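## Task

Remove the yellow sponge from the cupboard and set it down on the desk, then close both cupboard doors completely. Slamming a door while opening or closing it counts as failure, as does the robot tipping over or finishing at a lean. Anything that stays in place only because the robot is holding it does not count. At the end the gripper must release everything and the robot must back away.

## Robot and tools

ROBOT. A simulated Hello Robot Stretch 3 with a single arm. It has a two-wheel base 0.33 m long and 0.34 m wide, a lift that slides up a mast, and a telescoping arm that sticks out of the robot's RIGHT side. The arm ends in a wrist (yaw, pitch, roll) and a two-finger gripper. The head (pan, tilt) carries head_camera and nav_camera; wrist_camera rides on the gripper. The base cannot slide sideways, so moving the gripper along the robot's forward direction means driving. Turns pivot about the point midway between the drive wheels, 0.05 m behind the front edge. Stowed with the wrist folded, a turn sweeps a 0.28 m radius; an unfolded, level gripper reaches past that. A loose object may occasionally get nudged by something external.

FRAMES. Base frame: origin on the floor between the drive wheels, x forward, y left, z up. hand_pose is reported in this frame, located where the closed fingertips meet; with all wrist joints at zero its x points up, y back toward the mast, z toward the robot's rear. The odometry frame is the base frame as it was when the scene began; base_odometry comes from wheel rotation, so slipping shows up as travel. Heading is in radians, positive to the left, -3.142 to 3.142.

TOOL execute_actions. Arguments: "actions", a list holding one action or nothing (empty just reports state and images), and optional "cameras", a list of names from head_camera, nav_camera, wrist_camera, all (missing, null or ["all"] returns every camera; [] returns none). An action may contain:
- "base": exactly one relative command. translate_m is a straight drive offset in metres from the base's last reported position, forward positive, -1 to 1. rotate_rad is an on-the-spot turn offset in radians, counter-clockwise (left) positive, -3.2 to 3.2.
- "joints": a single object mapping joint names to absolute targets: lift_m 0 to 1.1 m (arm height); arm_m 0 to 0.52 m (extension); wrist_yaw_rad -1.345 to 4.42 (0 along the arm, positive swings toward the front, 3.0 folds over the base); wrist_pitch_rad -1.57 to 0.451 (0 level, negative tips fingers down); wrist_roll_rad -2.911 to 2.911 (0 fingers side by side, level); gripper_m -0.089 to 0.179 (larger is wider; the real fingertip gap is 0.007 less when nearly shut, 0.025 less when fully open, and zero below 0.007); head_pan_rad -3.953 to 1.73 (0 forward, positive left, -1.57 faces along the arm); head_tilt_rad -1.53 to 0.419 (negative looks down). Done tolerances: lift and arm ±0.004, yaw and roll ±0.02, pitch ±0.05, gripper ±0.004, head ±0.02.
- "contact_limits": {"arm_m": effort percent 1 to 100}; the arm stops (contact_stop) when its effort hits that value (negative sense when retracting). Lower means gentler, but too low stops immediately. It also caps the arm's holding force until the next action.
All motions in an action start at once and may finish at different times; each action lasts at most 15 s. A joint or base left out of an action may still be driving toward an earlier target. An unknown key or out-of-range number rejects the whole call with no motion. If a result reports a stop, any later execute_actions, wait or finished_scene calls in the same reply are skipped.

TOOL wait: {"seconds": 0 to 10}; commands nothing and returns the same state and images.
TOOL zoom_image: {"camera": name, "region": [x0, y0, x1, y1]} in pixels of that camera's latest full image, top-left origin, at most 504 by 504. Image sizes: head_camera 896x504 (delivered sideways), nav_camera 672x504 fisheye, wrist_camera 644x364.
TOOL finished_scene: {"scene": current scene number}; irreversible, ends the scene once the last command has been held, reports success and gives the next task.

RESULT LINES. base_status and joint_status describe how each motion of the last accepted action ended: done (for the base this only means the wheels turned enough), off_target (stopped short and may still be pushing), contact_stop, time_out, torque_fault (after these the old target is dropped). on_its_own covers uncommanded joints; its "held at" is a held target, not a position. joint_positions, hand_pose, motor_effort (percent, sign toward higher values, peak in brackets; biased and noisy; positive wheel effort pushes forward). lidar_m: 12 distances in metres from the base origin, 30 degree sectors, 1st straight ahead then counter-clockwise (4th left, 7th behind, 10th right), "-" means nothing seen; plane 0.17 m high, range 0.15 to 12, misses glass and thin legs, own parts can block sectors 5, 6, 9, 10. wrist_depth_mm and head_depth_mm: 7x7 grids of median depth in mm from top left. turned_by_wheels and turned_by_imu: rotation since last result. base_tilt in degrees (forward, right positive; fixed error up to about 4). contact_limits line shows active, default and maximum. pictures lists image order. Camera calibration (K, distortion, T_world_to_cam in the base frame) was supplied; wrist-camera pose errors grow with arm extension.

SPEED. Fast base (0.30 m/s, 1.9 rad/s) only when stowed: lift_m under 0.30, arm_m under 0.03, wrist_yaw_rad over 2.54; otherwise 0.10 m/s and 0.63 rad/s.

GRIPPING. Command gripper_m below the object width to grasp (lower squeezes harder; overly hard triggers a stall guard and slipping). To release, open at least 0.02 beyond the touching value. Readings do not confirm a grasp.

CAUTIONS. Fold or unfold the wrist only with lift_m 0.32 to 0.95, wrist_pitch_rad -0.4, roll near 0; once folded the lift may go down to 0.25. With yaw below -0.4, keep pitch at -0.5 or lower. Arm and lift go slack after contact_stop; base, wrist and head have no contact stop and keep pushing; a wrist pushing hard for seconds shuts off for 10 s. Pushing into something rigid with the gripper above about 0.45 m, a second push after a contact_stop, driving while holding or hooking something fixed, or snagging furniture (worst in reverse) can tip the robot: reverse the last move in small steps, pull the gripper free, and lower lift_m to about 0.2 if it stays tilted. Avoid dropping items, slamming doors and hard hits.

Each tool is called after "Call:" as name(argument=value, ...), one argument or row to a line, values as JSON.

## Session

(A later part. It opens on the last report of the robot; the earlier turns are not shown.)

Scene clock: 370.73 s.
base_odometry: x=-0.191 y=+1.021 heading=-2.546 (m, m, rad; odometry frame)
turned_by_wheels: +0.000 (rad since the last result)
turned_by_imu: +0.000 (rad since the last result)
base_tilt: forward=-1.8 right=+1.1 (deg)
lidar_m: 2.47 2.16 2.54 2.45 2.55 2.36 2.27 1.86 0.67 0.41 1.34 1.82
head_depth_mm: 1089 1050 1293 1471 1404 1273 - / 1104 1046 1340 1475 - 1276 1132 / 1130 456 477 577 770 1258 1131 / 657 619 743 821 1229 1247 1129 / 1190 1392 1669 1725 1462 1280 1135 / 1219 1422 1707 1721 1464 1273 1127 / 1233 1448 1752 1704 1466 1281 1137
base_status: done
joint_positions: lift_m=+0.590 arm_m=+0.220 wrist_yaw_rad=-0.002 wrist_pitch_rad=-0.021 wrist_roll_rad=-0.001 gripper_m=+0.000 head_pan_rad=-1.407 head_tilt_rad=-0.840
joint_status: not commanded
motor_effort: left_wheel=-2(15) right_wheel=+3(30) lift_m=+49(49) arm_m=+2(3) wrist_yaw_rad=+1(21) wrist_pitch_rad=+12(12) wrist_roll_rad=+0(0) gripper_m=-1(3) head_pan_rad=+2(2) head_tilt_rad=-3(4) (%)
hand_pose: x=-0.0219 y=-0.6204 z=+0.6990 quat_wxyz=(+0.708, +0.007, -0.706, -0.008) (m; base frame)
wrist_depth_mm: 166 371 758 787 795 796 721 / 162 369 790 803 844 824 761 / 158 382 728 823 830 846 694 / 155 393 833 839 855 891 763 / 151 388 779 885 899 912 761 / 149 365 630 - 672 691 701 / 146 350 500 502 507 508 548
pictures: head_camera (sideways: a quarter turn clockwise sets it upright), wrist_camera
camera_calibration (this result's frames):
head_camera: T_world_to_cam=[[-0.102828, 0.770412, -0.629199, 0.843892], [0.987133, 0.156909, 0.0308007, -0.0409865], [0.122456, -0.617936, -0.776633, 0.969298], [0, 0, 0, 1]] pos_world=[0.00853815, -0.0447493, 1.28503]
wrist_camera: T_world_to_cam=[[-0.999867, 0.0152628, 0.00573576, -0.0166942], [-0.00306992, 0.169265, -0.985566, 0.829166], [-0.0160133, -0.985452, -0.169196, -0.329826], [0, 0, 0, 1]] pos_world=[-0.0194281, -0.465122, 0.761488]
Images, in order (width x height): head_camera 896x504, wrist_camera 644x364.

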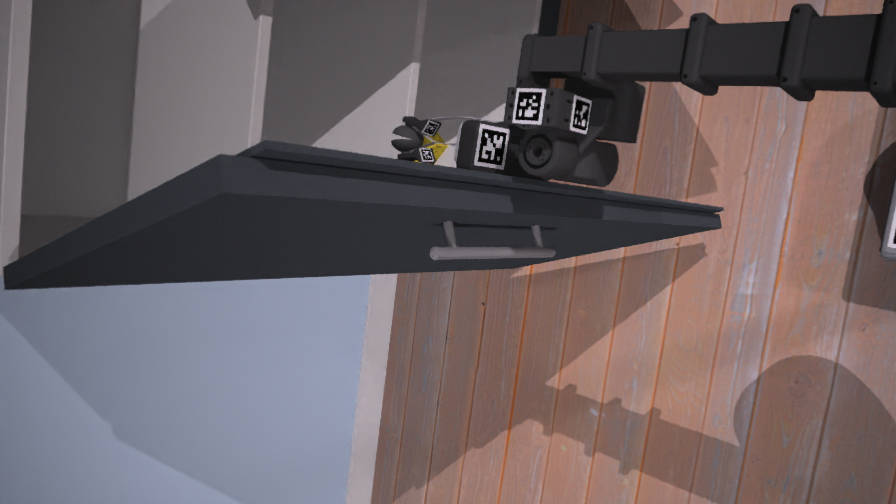

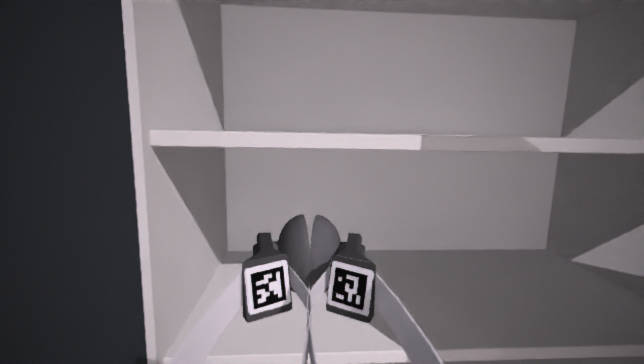

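Call:
execute_actions(
  actions=[
    {"base": {"translate_m": 0.17}, "joints": {"head_pan_rad": -1.65}},
  ],
  cameras=["head_camera", "nav_camera"],
)

Scene clock: 383.73 s.
base_odometry: x=-0.332 y=+0.925 heading=-2.547 (m, m, rad; odometry frame)
turned_by_wheels: -0.001 (rad since the last result)
turned_by_imu: -0.232 (rad since the last result)
base_tilt: forward=-1.9 right=+1.1 (deg)
lidar_m: 2.34 2.05 2.75 2.47 2.47 2.74 2.40 2.41 0.74 0.39 0.67 1.50
head_depth_mm: 1245 1180 1419 1587 1424 1277 1143 / 1229 1134 1380 1601 1479 1293 - / 1220 1092 1345 1585 - 1276 1129 / 1177 1093 1337 1479 845 1232 1138 / 1144 1049 455 581 781 1251 1125 / 1109 477 593 908 1415 1278 1132 / 690 629 1394 1667 1459 1285 1130
base_status: done
joint_positions: lift_m=+0.590 arm_m=+0.219 wrist_yaw_rad=+0.003 wrist_pitch_rad=-0.032 wrist_roll_rad=-0.001 gripper_m=+0.000 head_pan_rad=-1.643 head_tilt_rad=-0.841
joint_status: all done
on_its_own: right_wheel is at rest, and its effort (+25) is outside its rest range (-18 to +18)
motor_effort: left_wheel=-10(10) right_wheel=+25(27) lift_m=+45(49) arm_m=+9(10) wrist_yaw_rad=-3(6) wrist_pitch_rad=+19(20) wrist_roll_rad=+0(1) gripper_m=-1(1) head_pan_rad=-2(21) head_tilt_rad=-2(3) (%)
hand_pose: x=-0.0207 y=-0.6192 z=+0.6962 quat_wxyz=(+0.708, +0.013, -0.706, -0.011) (m; base frame)
wrist_depth_mm: 342 670 761 814 871 823 651 / 341 666 780 846 928 845 642 / 339 495 775 856 944 831 629 / 342 634 817 892 987 876 650 / 340 626 823 904 982 833 655 / 318 568 664 - 679 671 662 / 300 471 488 537 975 888 675
pictures: head_camera (sideways: a quarter turn clockwise sets it upright), nav_camera (sideways: a quarter turn counterclockwise sets it upright)
camera_calibration (this result's frames):
head_camera: T_world_to_cam=[[0.0804714, 0.773398, -0.628792, 0.842244], [0.996427, -0.0786384, 0.0307973, -0.0410387], [-0.0256287, -0.629024, -0.776963, 0.97063], [0, 0, 0, 1]] pos_world=[-0.00200844, -0.0440671, 1.285]
nav_camera: T_world_to_cam=[[-0.0557109, -0.747401, 0.662034, -0.821162], [-0.997823, 0.0651079, -0.0104647, 0.0701783], [-0.0352823, -0.661176, -0.749401, 0.932218], [0, 0, 0, 1]] pos_world=[0.0571686, -0.00194606, 1.24298]
Images, in order (width x height): head_camera 896x504, nav_camera 672x504.

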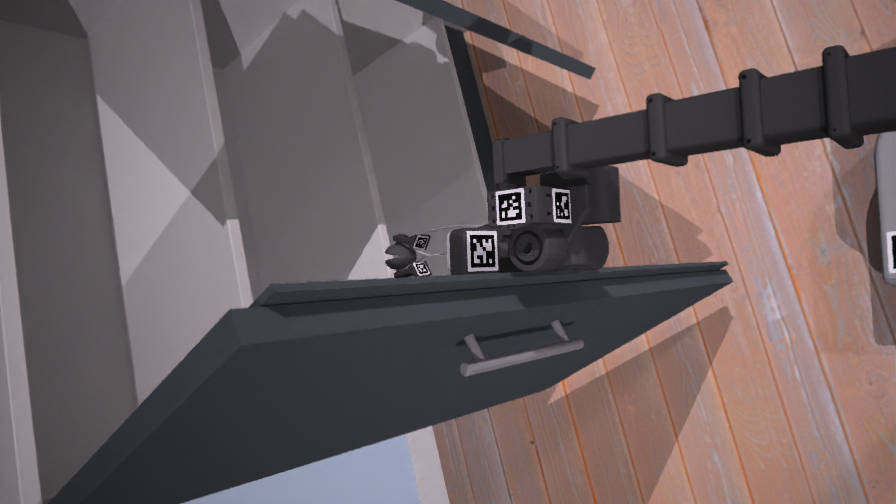

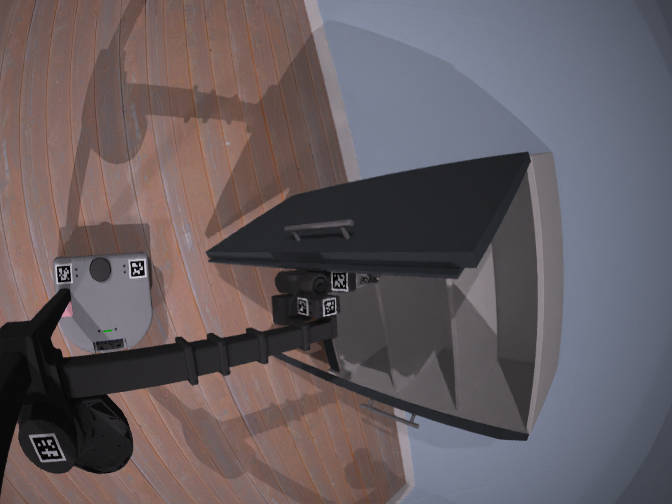

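Call:
execute_actions(
  actions=[
    {"base": {"translate_m": -0.12}},
  ],
  cameras=["head_camera"],
)

Scene clock: 395.27 s.
base_odometry: x=-0.233 y=+0.993 heading=-2.547 (m, m, rad; odometry frame)
turned_by_wheels: +0.000 (rad since the last result)
turned_by_imu: +0.000 (rad since the last result)
base_tilt: forward=-1.8 right=+1.1 (deg)
lidar_m: 2.46 2.14 2.78 2.44 2.44 2.61 2.29 2.29 0.69 1.07 0.41 1.54
head_depth_mm: 1121 1088 868 1632 1465 1272 1144 / 1246 1177 1425 1592 1425 1295 - / 1224 1131 1374 1590 - 1274 1126 / 1207 1092 1336 1592 1403 1275 1141 / 1164 1088 1338 1509 1461 1254 1128 / 1131 1057 1335 1440 787 1253 1128 / 1103 1053 472 603 1433 1271 1132
base_status: done
joint_positions: lift_m=+0.590 arm_m=+0.220 wrist_yaw_rad=+0.002 wrist_pitch_rad=-0.022 wrist_roll_rad=-0.001 gripper_m=+0.000 head_pan_rad=-1.643 head_tilt_rad=-0.841
joint_status: not commanded
motor_effort: left_wheel=+2(15) right_wheel=-1(18) lift_m=+46(46) arm_m=+2(9) wrist_yaw_rad=-2(3) wrist_pitch_rad=+13(19) wrist_roll_rad=+1(0) gripper_m=-1(1) head_pan_rad=-3(3) head_tilt_rad=-4(3) (%)
hand_pose: x=-0.0210 y=-0.6204 z=+0.6988 quat_wxyz=(+0.708, +0.009, -0.706, -0.007) (m; base frame)
wrist_depth_mm: 567 722 781 843 887 711 507 / 566 756 808 886 950 728 468 / 480 739 808 893 947 694 431 / 554 773 850 912 992 718 407 / 550 798 853 949 948 734 380 / 546 652 678 - 679 681 360 / 477 494 517 925 947 748 339
pictures: head_camera (sideways: a quarter turn clockwise sets it upright)
camera_calibration (this result's frames):
head_camera: T_world_to_cam=[[0.0804767, 0.773397, -0.628792, 0.842244], [0.996427, -0.0786452, 0.0307973, -0.0410387], [-0.025633, -0.629024, -0.776963, 0.97063], [0, 0, 0, 1]] pos_world=[-0.00200874, -0.044067, 1.285]
Images, in order (width x height): head_camera 896x504.

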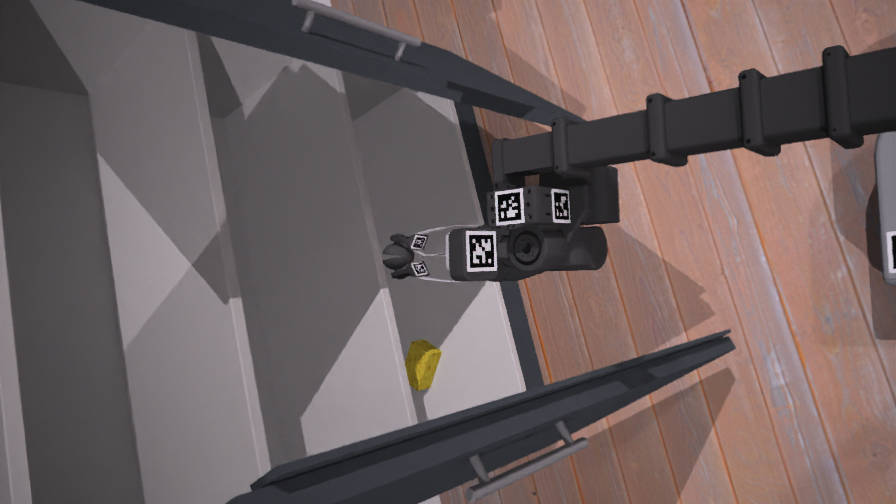

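Call:
execute_actions(
  actions=[
    {"joints": {"wrist_yaw_rad": 0.9, "head_pan_rad": -1.3}},
  ],
  cameras=["head_camera"],
)

Scene clock: 516.77 s.
base_odometry: x=-0.233 y=+0.993 heading=-2.547 (m, m, rad; odometry frame)
turned_by_wheels: +0.000 (rad since the last result)
turned_by_imu: -0.001 (rad since the last result)
base_tilt: forward=-1.8 right=+1.2 (deg)
lidar_m: 2.46 2.14 2.76 2.43 2.44 2.62 2.29 2.29 0.69 1.08 0.41 1.54
head_depth_mm: 1138 1042 1336 1501 - 1296 - / 1142 1049 1329 1503 1407 1269 1131 / 1148 1049 1339 1555 1401 1273 1130 / 1147 1048 1294 1463 1395 1255 1132 / 805 477 519 833 1427 1281 1134 / 1164 1372 1654 1706 1469 1274 1131 / 1181 1375 1646 1706 1463 1276 1132
base_status: not commanded
joint_positions: lift_m=+0.590 arm_m=+0.220 wrist_yaw_rad=+0.898 wrist_pitch_rad=-0.022 wrist_roll_rad=-0.001 gripper_m=+0.000 head_pan_rad=-1.307 head_tilt_rad=-0.841
joint_status: all done
motor_effort: left_wheel=+1(2) right_wheel=+0(4) lift_m=+46(46) arm_m=+2(2) wrist_yaw_rad=+1(11) wrist_pitch_rad=+12(12) wrist_roll_rad=+0(0) gripper_m=+0(2) head_pan_rad=+2(20) head_tilt_rad=-4(2) (%)
hand_pose: x=+0.1785 y=-0.5242 z=+0.6989 quat_wxyz=(+0.641, +0.314, -0.633, +0.300) (m; base frame)
wrist_depth_mm: 85 100 141 240 526 733 653 / 85 101 143 247 561 757 653 / 86 102 146 257 528 740 644 / 87 104 149 263 617 774 681 / 88 105 147 287 648 796 688 / 89 107 138 - 634 690 671 / 90 108 170 298 531 507 511
pictures: head_camera (sideways: a quarter turn clockwise sets it upright)
camera_calibration (this result's frames):
head_camera: T_world_to_cam=[[-0.178975, 0.756695, -0.628792, 0.843826], [0.966654, 0.254227, 0.0307973, -0.0408571], [0.18316, -0.602313, -0.776963, 0.969356], [0, 0, 0, 1]] pos_world=[0.0129714, -0.0442769, 1.285]
Images, in order (width x height): head_camera 896x504.

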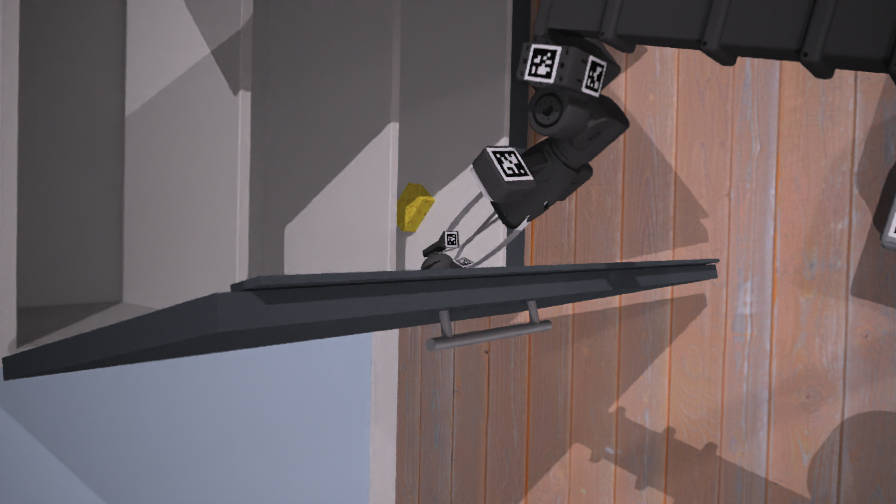

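Call:
execute_actions(
  actions=[
    {"base": {"translate_m": 0.06}},
  ],
  cameras=["head_camera"],
)

Scene clock: 522.60 s.
base_odometry: x=-0.282 y=+0.959 heading=-2.547 (m, m, rad; odometry frame)
turned_by_wheels: +0.000 (rad since the last result)
turned_by_imu: +0.000 (rad since the last result)
base_tilt: forward=-1.8 right=+1.2 (deg)
lidar_m: 2.40 2.10 2.77 2.44 2.45 2.69 2.35 2.35 0.72 1.07 0.38 1.52
head_depth_mm: 1124 1049 1332 1509 - 1303 - / 1123 1045 1334 1507 1402 1272 1130 / 1136 1044 1334 1550 1415 1276 1129 / 1122 1013 1303 1473 1435 1256 1129 / 710 488 457 586 1379 1253 1137 / 1166 1357 1625 1709 1464 1272 1133 / 1174 1363 1622 1726 1462 1275 1128
base_status: done
joint_positions: lift_m=+0.590 arm_m=+0.220 wrist_yaw_rad=+0.897 wrist_pitch_rad=-0.022 wrist_roll_rad=-0.001 gripper_m=+0.000 head_pan_rad=-1.307 head_tilt_rad=-0.841
joint_status: not commanded
motor_effort: left_wheel=+1(8) right_wheel=+1(11) lift_m=+45(46) arm_m=+2(2) wrist_yaw_rad=+1(4) wrist_pitch_rad=+12(12) wrist_roll_rad=+0(0) gripper_m=-2(2) head_pan_rad=+2(1) head_tilt_rad=-3(3) (%)
hand_pose: x=+0.1785 y=-0.5242 z=+0.6989 quat_wxyz=(+0.641, +0.314, -0.633, +0.300) (m; base frame)
wrist_depth_mm: 93 107 141 206 380 698 634 / 94 109 143 211 402 721 643 / 96 110 146 218 423 700 628 / 97 112 149 224 444 743 662 / 98 114 149 247 457 770 679 / 100 116 142 - 541 686 666 / 101 118 168 249 479 512 512
pictures: head_camera (sideways: a quarter turn clockwise sets it upright)
camera_calibration (this result's frames):
head_camera: T_world_to_cam=[[-0.179092, 0.756668, -0.628792, 0.843827], [0.966615, 0.254376, 0.0307973, -0.0408569], [0.183253, -0.602285, -0.776963, 0.969356], [0, 0, 0, 1]] pos_world=[0.0129782, -0.0442758, 1.285]
Images, in order (width x height): head_camera 896x504.

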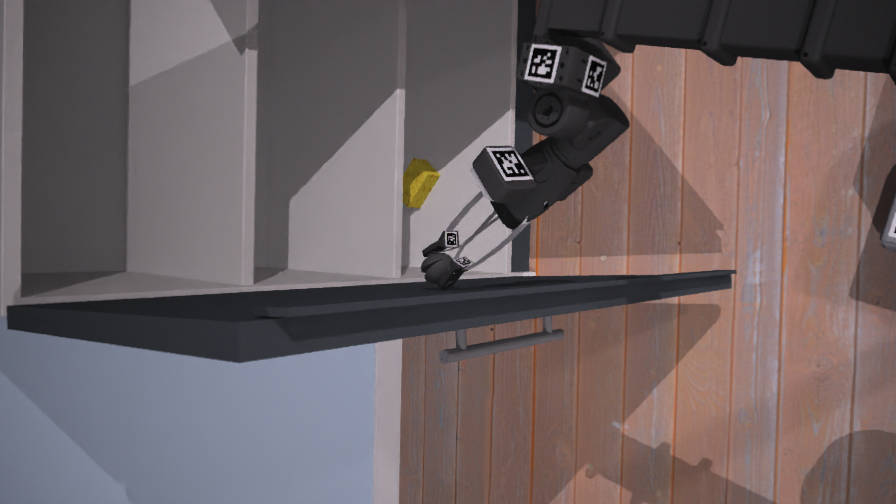

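Call:
execute_actions(
  actions=[
    {"base": {"translate_m": 0.05}},
  ],
  cameras=["head_camera"],
)

Scene clock: 528.53 s.
base_odometry: x=-0.324 y=+0.931 heading=-2.547 (m, m, rad; odometry frame)
turned_by_wheels: +0.000 (rad since the last result)
turned_by_imu: +0.000 (rad since the last result)
base_tilt: forward=-1.8 right=+1.1 (deg)
lidar_m: 2.35 2.06 2.76 2.46 2.46 2.73 2.40 2.39 0.74 1.06 0.38 1.51
head_depth_mm: 1116 1045 1335 1510 - 1301 - / 1119 1048 1331 1498 1409 1274 1127 / 1120 1052 1337 1548 1402 1284 1126 / 798 918 1059 1228 1404 1256 1132 / 1101 490 528 571 761 1231 1133 / 1157 1281 1484 1677 1469 1277 1130 / 1155 1355 1612 1715 1466 1272 1129
base_status: done
joint_positions: lift_m=+0.590 arm_m=+0.220 wrist_yaw_rad=+0.898 wrist_pitch_rad=-0.022 wrist_roll_rad=-0.001 gripper_m=+0.000 head_pan_rad=-1.307 head_tilt_rad=-0.841
joint_status: not commanded
motor_effort: left_wheel=+1(7) right_wheel=+0(10) lift_m=+45(45) arm_m=+2(2) wrist_yaw_rad=+1(2) wrist_pitch_rad=+13(12) wrist_roll_rad=+1(0) gripper_m=-1(2) head_pan_rad=+2(3) head_tilt_rad=-2(3) (%)
hand_pose: x=+0.1785 y=-0.5242 z=+0.6989 quat_wxyz=(+0.641, +0.314, -0.633, +0.300) (m; base frame)
wrist_depth_mm: 101 116 143 189 280 656 627 / 103 117 147 196 293 679 644 / 104 120 150 201 305 504 624 / 106 122 153 208 320 708 652 / 108 124 153 223 335 738 666 / 110 126 149 - 384 680 645 / 111 128 171 229 360 515 516
pictures: head_camera (sideways: a quarter turn clockwise sets it upright)
camera_calibration (this result's frames):
head_camera: T_world_to_cam=[[-0.179113, 0.756663, -0.628792, 0.843827], [0.966608, 0.254403, 0.0307973, -0.0408568], [0.18327, -0.60228, -0.776963, 0.969356], [0, 0, 0, 1]] pos_world=[0.0129794, -0.0442756, 1.285]
Images, in order (width x height): head_camera 896x504.

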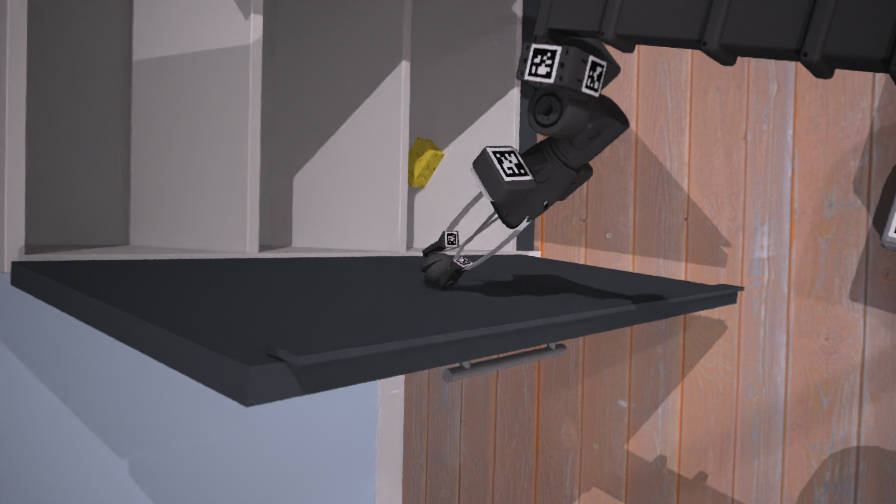

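Call:
execute_actions(
  actions=[
    {"base": {"translate_m": -0.15}, "joints": {"arm_m": 0.05, "lift_m": 0.4, "wrist_pitch_rad": -0.35}},
  ],
  cameras=[],
)

Call:
execute_actions(
  actions=[
    {"base": {"rotate_rad": -1.37}, "joints": {"wrist_yaw_rad": 1.57, "lift_m": 0.27, "head_pan_rad": 0.0, "head_tilt_rad": -0.9}},
  ],
  cameras=["head_camera", "nav_camera"],
)

Scene clock: 547.67 s.
base_odometry: x=-0.199 y=+1.015 heading=-2.547 (m, m, rad; odometry frame)
turned_by_wheels: +0.000 (rad since the last result)
turned_by_imu: -0.001 (rad since the last result)
base_tilt: forward=-1.8 right=+1.1 (deg)
lidar_m: 2.50 2.17 2.76 2.43 2.43 2.57 2.25 2.25 0.68 1.08 0.46 1.55
head_depth_mm: 1144 1046 1332 1520 1458 1268 1132 / 1147 1045 1337 1507 1463 1282 1108 / 1153 1089 1336 1502 1460 1281 1098 / 1160 1089 1333 1548 1470 1298 1133 / 1120 1047 1245 1326 1401 1271 1130 / 725 760 805 855 915 1236 1128 / 620 575 601 643 1413 1275 1131
base_status: done
joint_positions: lift_m=+0.400 arm_m=+0.050 wrist_yaw_rad=+0.899 wrist_pitch_rad=-0.364 wrist_roll_rad=-0.001 gripper_m=+0.000 head_pan_rad=-1.307 head_tilt_rad=-0.841
joint_status: all done
motor_effort: left_wheel=+2(5) right_wheel=-1(7) lift_m=+30(37) arm_m=-2(2) wrist_yaw_rad=+1(1) wrist_pitch_rad=+8(10) wrist_roll_rad=+0(0) gripper_m=-2(1) head_pan_rad=+2(3) head_tilt_rad=-4(3) (%)
hand_pose: x=+0.1593 y=-0.3389 z=+0.4252 quat_wxyz=(+0.683, +0.418, -0.570, +0.187) (m; base frame)
wrist_depth_mm: - - 268 351 505 827 765 / - - 284 378 569 726 624 / - - 303 410 657 949 829 / - - 323 454 760 907 855 / 846 853 342 496 751 693 711 / 685 698 358 - 730 677 595 / 588 591 454 602 604 619 602
pictures: none
No camera images: the call's "cameras" was empty. Leave "cameras" out to get every camera's image.

Scene clock: 550.80 s.
base_odometry: x=-0.199 y=+1.015 heading=+2.367 (m, m, rad; odometry frame)
turned_by_wheels: -1.370 (rad since the last result)
turned_by_imu: -1.342 (rad since the last result)
base_tilt: forward=-1.9 right=+1.1 (deg)
lidar_m: 0.84 0.46 1.82 2.49 2.57 2.52 2.43 2.50 2.35 2.25 1.94 0.67
head_depth_mm: 1141 1056 1283 1533 1361 1249 1115 / 1139 1053 1289 1533 1419 1249 1119 / 1141 1054 1292 1538 1425 1253 1124 / 1135 1019 1301 1531 1428 1255 1125 / 1136 1030 1291 1509 1418 1255 1121 / 937 931 971 1012 1053 1241 1117 / 657 677 694 713 1351 1253 1122
base_status: done
joint_positions: lift_m=+0.270 arm_m=+0.050 wrist_yaw_rad=+1.568 wrist_pitch_rad=-0.365 wrist_roll_rad=-0.001 gripper_m=+0.000 head_pan_rad=-0.007 head_tilt_rad=-0.889
joint_status: all done
motor_effort: left_wheel=+4(10) right_wheel=-3(6) lift_m=+30(31) arm_m=-2(2) wrist_yaw_rad=+1(2) wrist_pitch_rad=+8(8) wrist_roll_rad=+0(1) gripper_m=-1(2) head_pan_rad=+2(37) head_tilt_rad=-4(6) (%)
hand_pose: x=+0.2094 y=-0.1960 z=+0.2951 quat_wxyz=(+0.584, +0.581, -0.401, +0.401) (m; base frame)
wrist_depth_mm: 555 823 - - 514 684 - / 559 805 - - 559 - - / 564 827 892 923 631 - - / 573 832 861 866 787 892 911 / 638 650 664 696 678 676 700 / 526 530 541 - 548 546 557 / 440 444 454 454 457 460 469
pictures: head_camera (sideways: a quarter turn clockwise sets it upright), nav_camera (sideways: a quarter turn counterclockwise sets it upright)
camera_calibration (this result's frames):
head_camera: T_world_to_cam=[[-0.806532, 0.0301431, -0.590422, 0.797662], [0.0150618, 0.999423, 0.0304493, -0.0345974], [0.590999, 0.0156655, -0.80652, 1.0053], [0, 0, 0, 1]] pos_world=[0.0497303, -0.00521511, 1.2828]
nav_camera: T_world_to_cam=[[0.780619, -0.00714, 0.624966, -0.777965], [-0.000500445, -0.999942, -0.0107989, 0.0645289], [0.625007, 0.00811703, -0.780577, 0.968729], [0, 0, 0, 1]] pos_world=[0.00186398, 0.0511073, 1.24307]
Images, in order (width x height): head_camera 896x504, nav_camera 672x504.

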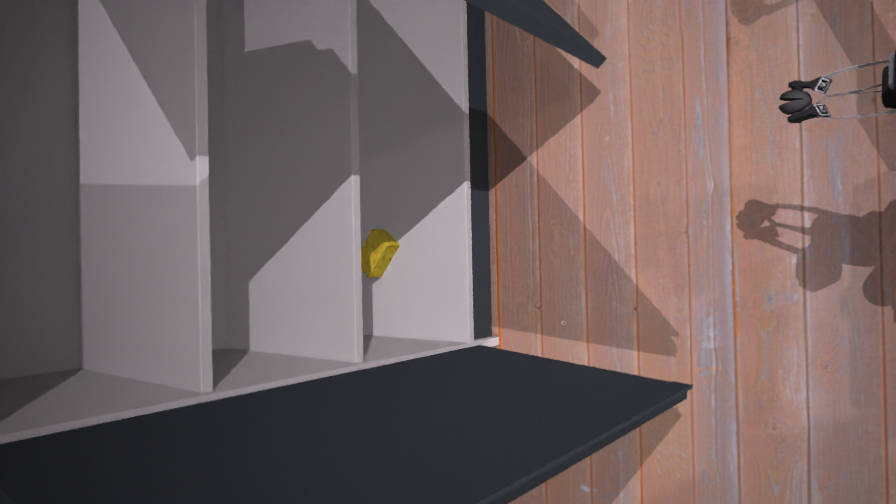

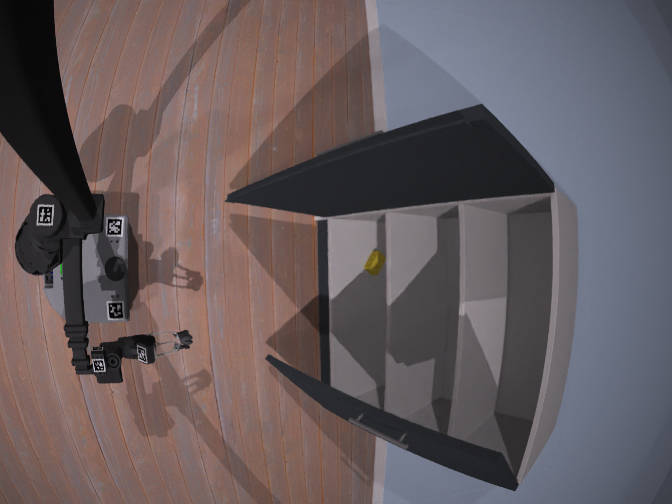

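Call:
execute_actions(
  actions=[
    {"base": {"translate_m": 0.36}, "joints": {"head_tilt_rad": -1.0}},
  ],
  cameras=["head_camera", "nav_camera"],
)

Scene clock: 588.33 s.
base_odometry: x=-0.457 y=+1.267 heading=+2.367 (m, m, rad; odometry frame)
turned_by_wheels: +0.000 (rad since the last result)
turned_by_imu: +0.000 (rad since the last result)
base_tilt: forward=-1.8 right=+1.1 (deg)
lidar_m: 0.73 0.33 0.24 0.24 2.58 2.88 2.78 2.86 2.34 2.24 0.42 0.94
head_depth_mm: 885 816 1056 1042 1310 1205 1112 / 883 815 1060 1041 1316 1239 1127 / 881 815 1057 1040 1312 1220 1130 / 876 818 748 1044 1316 1226 1128 / 875 818 748 1043 1302 1224 1136 / 852 799 747 931 982 1024 1080 / 586 622 641 659 679 700 763
base_status: done
joint_positions: lift_m=+0.270 arm_m=+0.050 wrist_yaw_rad=+1.568 wrist_pitch_rad=-0.365 wrist_roll_rad=-0.001 gripper_m=+0.000 head_pan_rad=-0.007 head_tilt_rad=-0.988
joint_status: all done
motor_effort: left_wheel=+4(11) right_wheel=-3(4) lift_m=+31(30) arm_m=-2(2) wrist_yaw_rad=+1(1) wrist_pitch_rad=+8(8) wrist_roll_rad=+1(0) gripper_m=-1(1) head_pan_rad=+3(3) head_tilt_rad=-3(11) (%)
hand_pose: x=+0.2094 y=-0.1960 z=+0.2951 quat_wxyz=(+0.584, +0.582, -0.401, +0.401) (m; base frame)
wrist_depth_mm: 541 759 773 804 818 737 521 / 533 813 843 866 867 742 518 / 538 765 774 861 886 747 516 / 515 587 588 600 611 623 170 / 545 572 581 574 611 622 184 / 527 529 538 - 541 543 522 / 438 445 457 454 463 440 461
pictures: head_camera (sideways: a quarter turn clockwise sets it upright), nav_camera (sideways: a quarter turn counterclockwise sets it upright)
camera_calibration (this result's frames):
head_camera: T_world_to_cam=[[-0.860893, 0.0304573, -0.507874, 0.690455], [0.0179439, 0.999403, 0.0295179, -0.0333985], [0.50847, 0.0162984, -0.860925, 1.07652], [0, 0, 0, 1]] pos_world=[0.0476264, -0.00519651, 1.27846]
nav_camera: T_world_to_cam=[[0.838516, -0.0074814, 0.544825, -0.673908], [-0.00151335, -0.999934, -0.0114017, 0.0653185], [0.544874, 0.00873601, -0.838472, 1.04449], [0, 0, 0, 1]] pos_world=[-0.00393269, 0.0511478, 1.24368]
Images, in order (width x height): head_camera 896x504, nav_camera 672x504.

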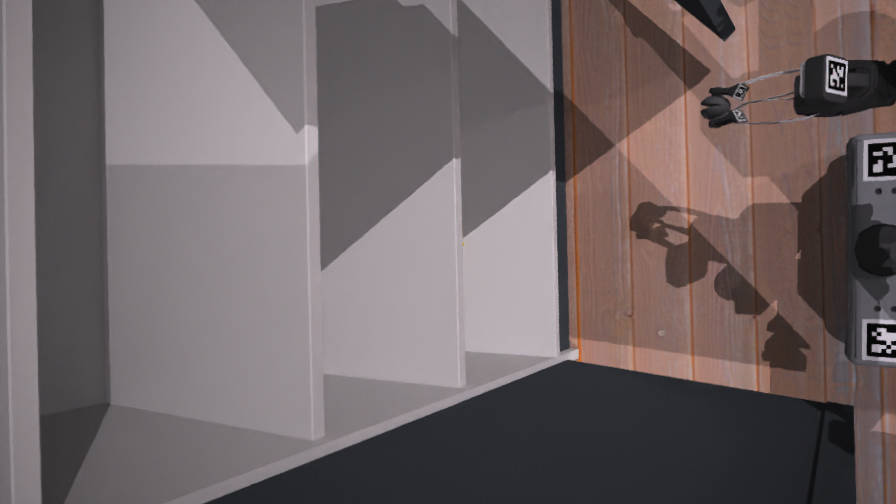

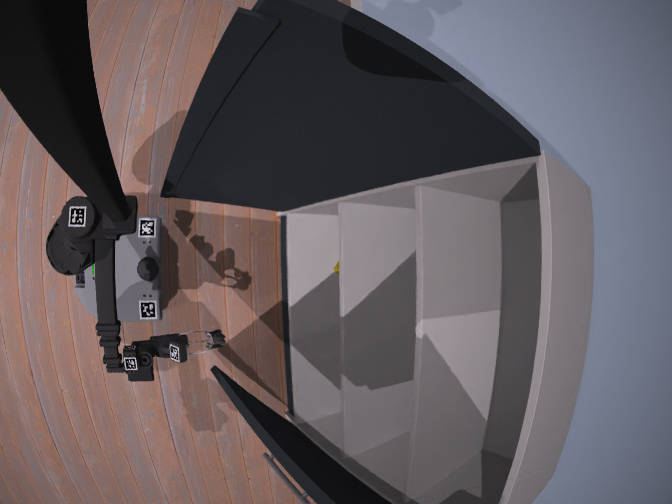

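Call:
execute_actions(
  actions=[
    {"base": {"rotate_rad": 1.607}, "joints": {"wrist_yaw_rad": 0.0, "head_pan_rad": -1.57, "head_tilt_rad": -1.0}},
  ],
)

Scene clock: 601.23 s.
base_odometry: x=-0.457 y=+1.267 heading=-2.310 (m, m, rad; odometry frame)
turned_by_wheels: +1.607 (rad since the last result)
turned_by_imu: +1.548 (rad since the last result)
base_tilt: forward=-1.9 right=+1.2 (deg)
lidar_m: 0.24 2.34 2.89 2.78 2.87 2.35 0.52 0.53 0.93 0.73 0.33 0.24
head_depth_mm: 892 815 1057 1034 1313 1221 1103 / 890 817 1064 1039 1312 1221 - / 893 818 1061 1037 1317 - - / 888 818 1061 1044 1313 1220 - / 889 819 1064 1036 1319 1216 1107 / 806 799 750 901 945 1000 1083 / 548 585 613 637 659 682 786
base_status: done
joint_positions: lift_m=+0.270 arm_m=+0.050 wrist_yaw_rad=+0.002 wrist_pitch_rad=-0.370 wrist_roll_rad=-0.001 gripper_m=+0.000 head_pan_rad=-1.564 head_tilt_rad=-0.989
joint_status: all done
motor_effort: left_wheel=-3(10) right_wheel=+4(42) lift_m=+30(31) arm_m=+3(13) wrist_yaw_rad=-3(16) wrist_pitch_rad=+11(21) wrist_roll_rad=+0(1) gripper_m=-1(4) head_pan_rad=-2(37) head_tilt_rad=-4(3) (%)
hand_pose: x=-0.0211 y=-0.4250 z=+0.2940 quat_wxyz=(+0.696, +0.131, -0.694, -0.129) (m; base frame)
wrist_depth_mm: 315 472 583 600 611 627 633 / 314 475 639 645 664 676 682 / 311 472 689 704 716 732 703 / 312 469 558 561 615 625 625 / 311 436 457 483 467 477 478 / 311 366 378 - 379 385 388 / 317 371 390 404 415 430 437
pictures: head_camera (sideways: a quarter turn clockwise sets it upright), nav_camera (sideways: a quarter turn counterclockwise sets it upright), wrist_camera
camera_calibration (this result's frames):
head_camera: T_world_to_cam=[[0.0181802, 0.861696, -0.507099, 0.684082], [0.999558, -0.00372371, 0.029508, -0.0393735], [0.0235387, -0.507411, -0.861383, 1.08008], [0, 0, 0, 1]] pos_world=[0.00149578, -0.0415751, 1.27842]
nav_camera: T_world_to_cam=[[0.00447465, -0.839028, 0.54407, -0.667836], [-0.999854, -0.0127291, -0.0114067, 0.0714149], [0.016496, -0.543939, -0.838962, 1.04835], [0, 0, 0, 1]] pos_world=[0.0570992, 0.0108131, 1.24369]
wrist_camera: T_world_to_cam=[[-0.999908, 0.00909713, 0.010079, -0.0204344], [-0.0042405, 0.495961, -0.868334, 0.501226], [-0.0128981, -0.868297, -0.495877, -0.0598527], [0, 0, 0, 1]] pos_world=[-0.019079, -0.300373, 0.405758]
Images, in order (width x height): head_camera 896x504, nav_camera 672x504, wrist_camera 644x364.

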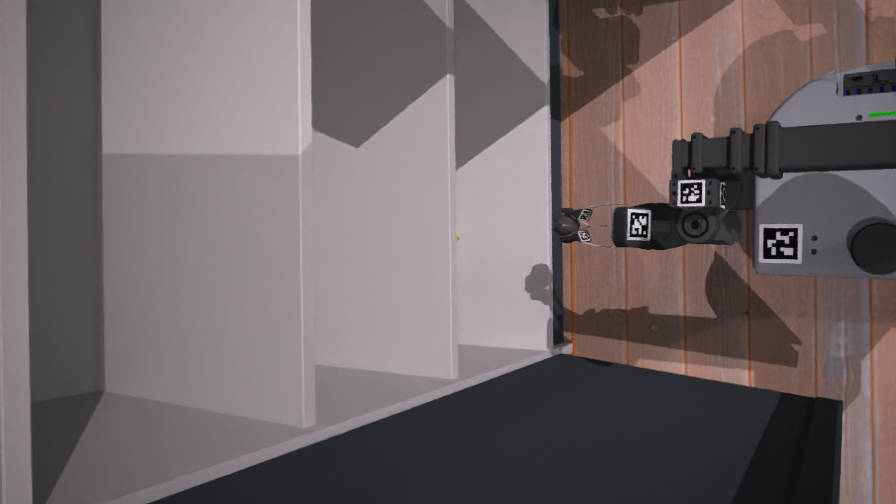

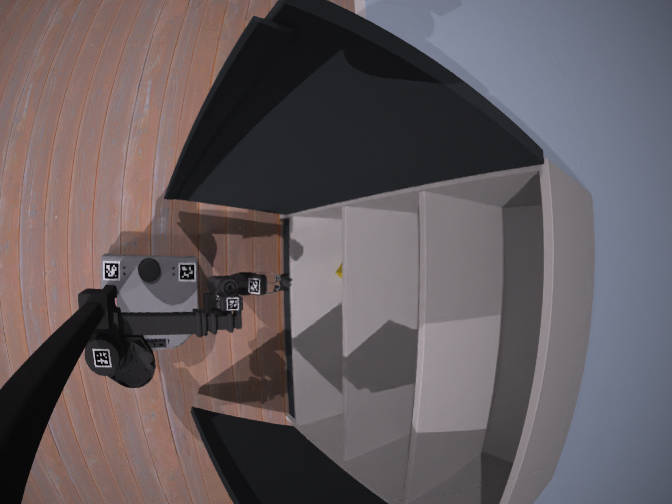

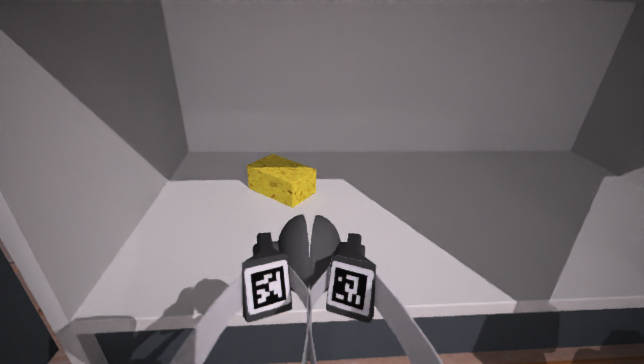

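Call:
execute_actions(
  actions=[
    {"base": {"translate_m": -0.124}, "joints": {"lift_m": 0.1, "wrist_pitch_rad": -0.1, "gripper_m": 0.14, "arm_m": 0.2, "wrist_yaw_rad": 0.4}},
  ],
  cameras=["head_camera", "wrist_camera"],
)

Scene clock: 712.77 s.
base_odometry: x=-0.373 y=+1.359 heading=-2.310 (m, m, rad; odometry frame)
turned_by_wheels: +0.000 (rad since the last result)
turned_by_imu: -0.001 (rad since the last result)
base_tilt: forward=-1.8 right=+1.2 (deg)
lidar_m: 0.36 2.45 2.88 2.77 2.85 2.21 2.11 0.40 0.77 0.74 0.49 0.38
head_depth_mm: 895 819 1064 1043 1308 1217 1107 / 893 815 1058 1045 1316 1218 - / 897 815 1063 1039 1332 1227 - / 892 820 1060 1045 1299 1221 - / 893 819 1066 1042 1311 1227 1104 / 889 815 1064 1046 1302 1218 1110 / 871 823 845 955 998 1035 1081
base_status: done
joint_positions: lift_m=+0.100 arm_m=+0.200 wrist_yaw_rad=+0.399 wrist_pitch_rad=-0.120 wrist_roll_rad=-0.001 gripper_m=+0.140 head_pan_rad=-1.564 head_tilt_rad=-0.989
joint_status: all done
motor_effort: left_wheel=-3(11) right_wheel=+5(5) lift_m=+31(34) arm_m=+3(4) wrist_yaw_rad=+0(1) wrist_pitch_rad=+12(13) wrist_roll_rad=+0(1) gripper_m=+1(82) head_pan_rad=-3(3) head_tilt_rad=-3(3) (%)
hand_pose: x=+0.0762 y=-0.5765 z=+0.1843 quat_wxyz=(+0.701, +0.182, -0.683, +0.098) (m; base frame)
wrist_depth_mm: 284 360 521 502 464 427 400 / 288 366 531 523 477 445 413 / 290 369 551 541 497 457 430 / 296 380 493 399 508 468 438 / 290 340 337 338 348 358 360 / 239 - 246 248 251 264 257 / 187 184 192 194 196 190 201
pictures: head_camera (sideways: a quarter turn clockwise sets it upright), wrist_camera
camera_calibration (this result's frames):
head_camera: T_world_to_cam=[[0.0181803, 0.861696, -0.507099, 0.684083], [0.999558, -0.00372383, 0.029508, -0.0393735], [0.0235386, -0.507411, -0.861383, 1.08008], [0, 0, 0, 1]] pos_world=[0.00149577, -0.0415751, 1.27842]
wrist_camera: T_world_to_cam=[[-0.926485, -0.376265, 0.00707027, -0.147901], [-0.106619, 0.244419, -0.96379, 0.361923], [0.360912, -0.893691, -0.266568, -0.329937], [0, 0, 0, 1]] pos_world=[0.0206378, -0.438973, 0.261913]
Images, in order (width x height): head_camera 896x504, wrist_camera 644x364.

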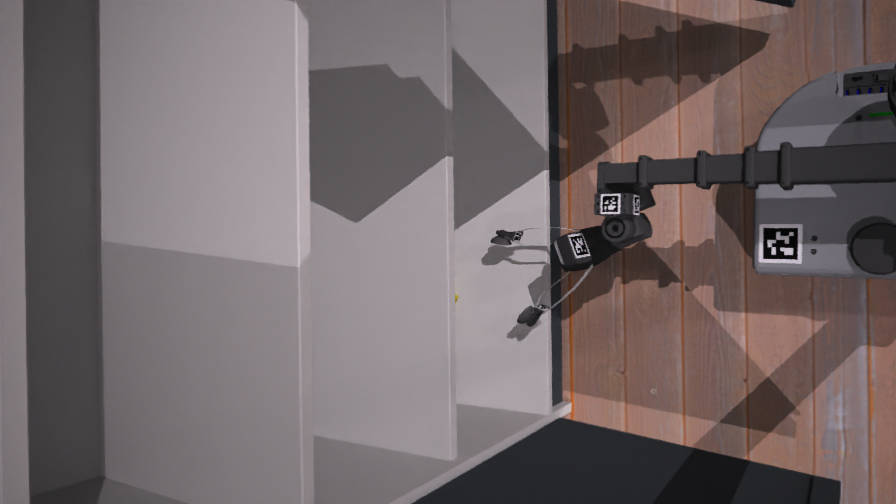

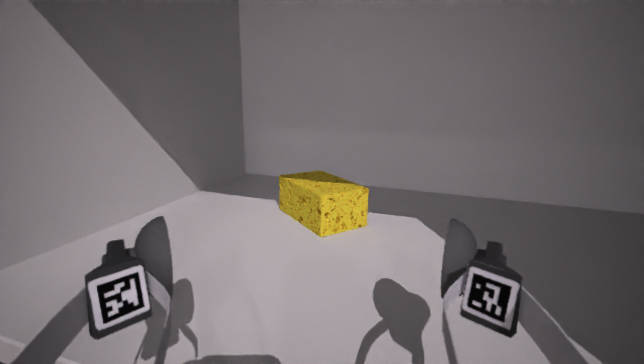

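Call:
execute_actions(
  actions=[
    {"joints": {"wrist_pitch_rad": 0.03, "arm_m": 0.463, "wrist_yaw_rad": 0.8}},
  ],
  cameras=["head_camera", "wrist_camera"],
)

Scene clock: 740.90 s.
base_odometry: x=-0.373 y=+1.359 heading=-2.310 (m, m, rad; odometry frame)
turned_by_wheels: +0.000 (rad since the last result)
turned_by_imu: -0.001 (rad since the last result)
base_tilt: forward=-1.8 right=+1.1 (deg)
lidar_m: 0.36 2.45 2.89 2.78 2.86 2.21 2.11 0.40 0.77 0.74 0.49 0.38
head_depth_mm: 895 815 1062 1042 1315 1217 1110 / 898 815 1062 1037 1314 1222 - / 896 818 1060 1020 1316 1241 - / 891 818 1061 1018 1320 1223 - / 892 817 1064 1040 1317 1222 1113 / 890 818 1062 1045 1297 1225 1104 / 870 821 844 955 998 1035 1077
base_status: not commanded
joint_positions: lift_m=+0.100 arm_m=+0.463 wrist_yaw_rad=+0.799 wrist_pitch_rad=+0.009 wrist_roll_rad=-0.001 gripper_m=+0.140 head_pan_rad=-1.564 head_tilt_rad=-0.989
joint_status: all done
motor_effort: left_wheel=-4(4) right_wheel=+4(4) lift_m=+31(30) arm_m=+3(3) wrist_yaw_rad=+0(3) wrist_pitch_rad=+12(13) wrist_roll_rad=+0(1) gripper_m=+0(0) head_pan_rad=-2(3) head_tilt_rad=-4(3) (%)
hand_pose: x=+0.1623 y=-0.7867 z=+0.2173 quat_wxyz=(+0.651, +0.272, -0.652, +0.278) (m; base frame)
wrist_depth_mm: 223 260 322 349 283 237 205 / 225 263 330 356 287 241 207 / 228 268 333 363 291 243 210 / 231 267 342 369 297 247 212 / 234 267 345 376 301 245 215 / 233 - 325 339 301 239 216 / 231 236 250 177 255 242 215
pictures: head_camera (sideways: a quarter turn clockwise sets it upright), wrist_camera
camera_calibration (this result's frames):
head_camera: T_world_to_cam=[[0.0181802, 0.861696, -0.507099, 0.684082], [0.999558, -0.00372371, 0.029508, -0.0393735], [0.0235387, -0.507411, -0.861383, 1.08008], [0, 0, 0, 1]] pos_world=[0.00149578, -0.0415751, 1.27842]
wrist_camera: T_world_to_cam=[[-0.707306, -0.706887, 0.00533454, -0.442676], [-0.10234, 0.0949278, -0.99021, 0.341766], [0.69946, -0.700928, -0.139486, -0.470974], [0, 0, 0, 1]] pos_world=[0.0512962, -0.675484, 0.275088]
Images, in order (width x height): head_camera 896x504, wrist_camera 644x364.

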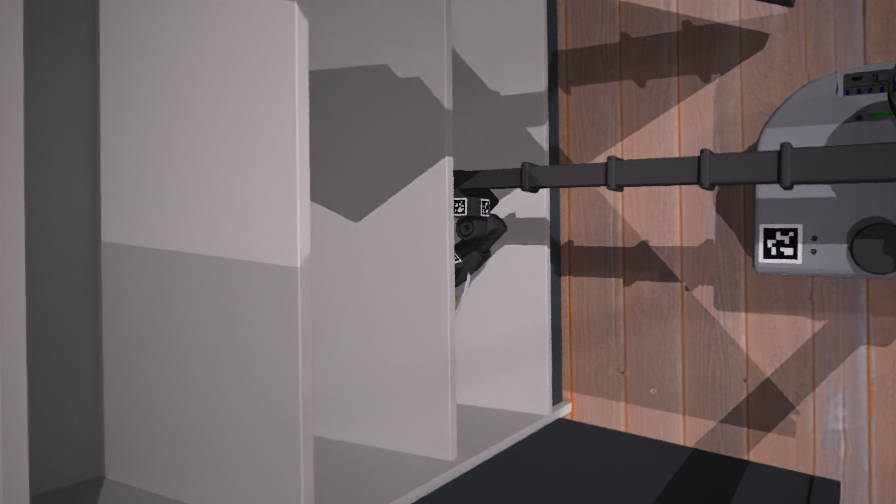

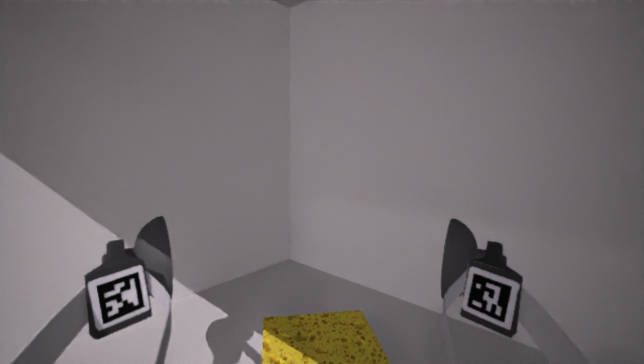

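Call:
execute_actions(
  actions=[
    {"joints": {"wrist_pitch_rad": -0.28}},
  ],
  cameras=["wrist_camera"],
)

Scene clock: 747.43 s.
base_odometry: x=-0.373 y=+1.359 heading=-2.310 (m, m, rad; odometry frame)
turned_by_wheels: +0.000 (rad since the last result)
turned_by_imu: +0.000 (rad since the last result)
base_tilt: forward=-1.8 right=+1.1 (deg)
lidar_m: 0.36 2.45 2.89 2.78 2.85 2.21 2.11 0.40 0.77 0.75 0.49 0.38
head_depth_mm: 894 814 1057 1042 1314 1221 1106 / 895 816 1063 1033 1312 1217 - / 894 816 1064 1020 1314 1238 - / 894 818 1060 1022 1315 1222 - / 889 819 1066 1045 1310 1223 1111 / 889 821 1062 1046 1299 1216 1109 / 870 820 845 956 1002 1035 1081
base_status: not commanded
joint_positions: lift_m=+0.100 arm_m=+0.463 wrist_yaw_rad=+0.799 wrist_pitch_rad=-0.293 wrist_roll_rad=-0.001 gripper_m=+0.140 head_pan_rad=-1.564 head_tilt_rad=-0.989
joint_status: all done
motor_effort: left_wheel=-4(4) right_wheel=+4(4) lift_m=+30(30) arm_m=+3(2) wrist_yaw_rad=+1(1) wrist_pitch_rad=+8(11) wrist_roll_rad=+1(0) gripper_m=+1(0) head_pan_rad=-2(3) head_tilt_rad=-3(3) (%)
hand_pose: x=+0.1493 y=-0.7741 z=+0.1419 quat_wxyz=(+0.685, +0.367, -0.604, +0.177) (m; base frame)
wrist_depth_mm: 214 248 307 326 265 224 195 / 221 258 318 346 279 234 201 / 229 272 337 370 295 245 208 / 238 265 285 183 286 255 218 / 208 220 211 136 153 224 215 / 172 - 168 110 114 180 176 / - 136 140 115 125 139 146
pictures: wrist_camera
camera_calibration (this result's frames):
wrist_camera: T_world_to_cam=[[-0.705891, -0.708261, 0.00920761, -0.444407], [-0.309095, 0.296313, -0.903692, 0.439045], [0.637321, -0.640754, -0.428085, -0.366749], [0, 0, 0, 1]] pos_world=[0.0557412, -0.679847, 0.243854]
Images, in order (width x height): wrist_camera 644x364.

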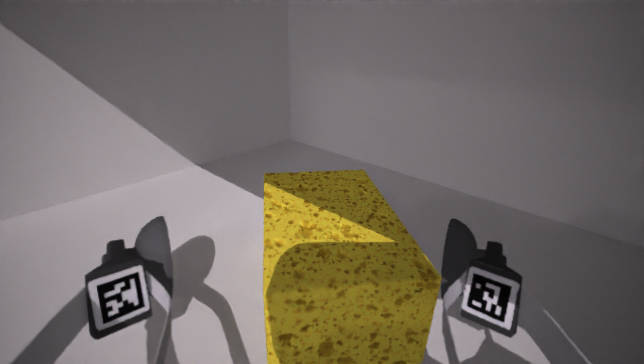

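Call:
execute_actions(
  actions=[
    {"joints": {"gripper_m": 0.005}},
  ],
  cameras=["wrist_camera"],
)

Scene clock: 756.43 s.
base_odometry: x=-0.373 y=+1.359 heading=-2.310 (m, m, rad; odometry frame)
turned_by_wheels: +0.000 (rad since the last result)
turned_by_imu: -0.001 (rad since the last result)
base_tilt: forward=-1.8 right=+1.1 (deg)
lidar_m: 0.36 2.44 2.89 2.78 2.86 2.21 2.11 0.40 0.77 0.75 0.49 0.38
head_depth_mm: 897 814 1062 1042 1313 1214 1104 / 894 815 1059 1040 1310 1216 - / 897 815 1058 1023 1318 1237 - / 891 817 1066 1021 1317 1217 - / 889 820 1060 1044 1316 1220 1110 / 889 819 1058 1042 1290 1222 1106 / 869 824 844 957 999 1034 1077
base_status: not commanded
joint_positions: lift_m=+0.100 arm_m=+0.463 wrist_yaw_rad=+0.799 wrist_pitch_rad=-0.290 wrist_roll_rad=-0.001 gripper_m=+0.006 head_pan_rad=-1.564 head_tilt_rad=-0.989
joint_status: all done
motor_effort: left_wheel=-4(4) right_wheel=+5(4) lift_m=+30(30) arm_m=+2(2) wrist_yaw_rad=+1(1) wrist_pitch_rad=+6(8) wrist_roll_rad=+0(0) gripper_m=-20(95) head_pan_rad=-4(2) head_tilt_rad=-4(3) (%)
hand_pose: x=+0.1495 y=-0.7743 z=+0.1425 quat_wxyz=(+0.685, +0.366, -0.604, +0.178) (m; base frame)
wrist_depth_mm: 212 248 305 326 267 224 196 / 220 260 319 344 279 233 202 / 229 270 338 368 294 244 208 / 239 267 290 185 286 253 217 / 210 212 143 137 221 224 215 / 168 168 126 125 166 176 178 / 139 140 137 134 141 146 147
pictures: wrist_camera
camera_calibration (this result's frames):
wrist_camera: T_world_to_cam=[[-0.706096, -0.708057, 0.00917581, -0.444295], [-0.307347, 0.294771, -0.904792, 0.438415], [0.637939, -0.64169, -0.425756, -0.367876], [0, 0, 0, 1]] pos_world=[0.0557129, -0.67988, 0.244126]
Images, in order (width x height): wrist_camera 644x364.

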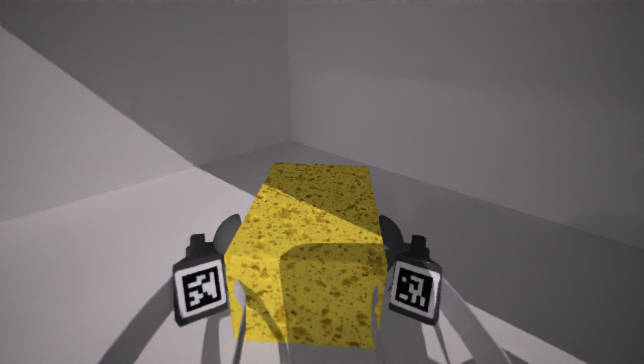

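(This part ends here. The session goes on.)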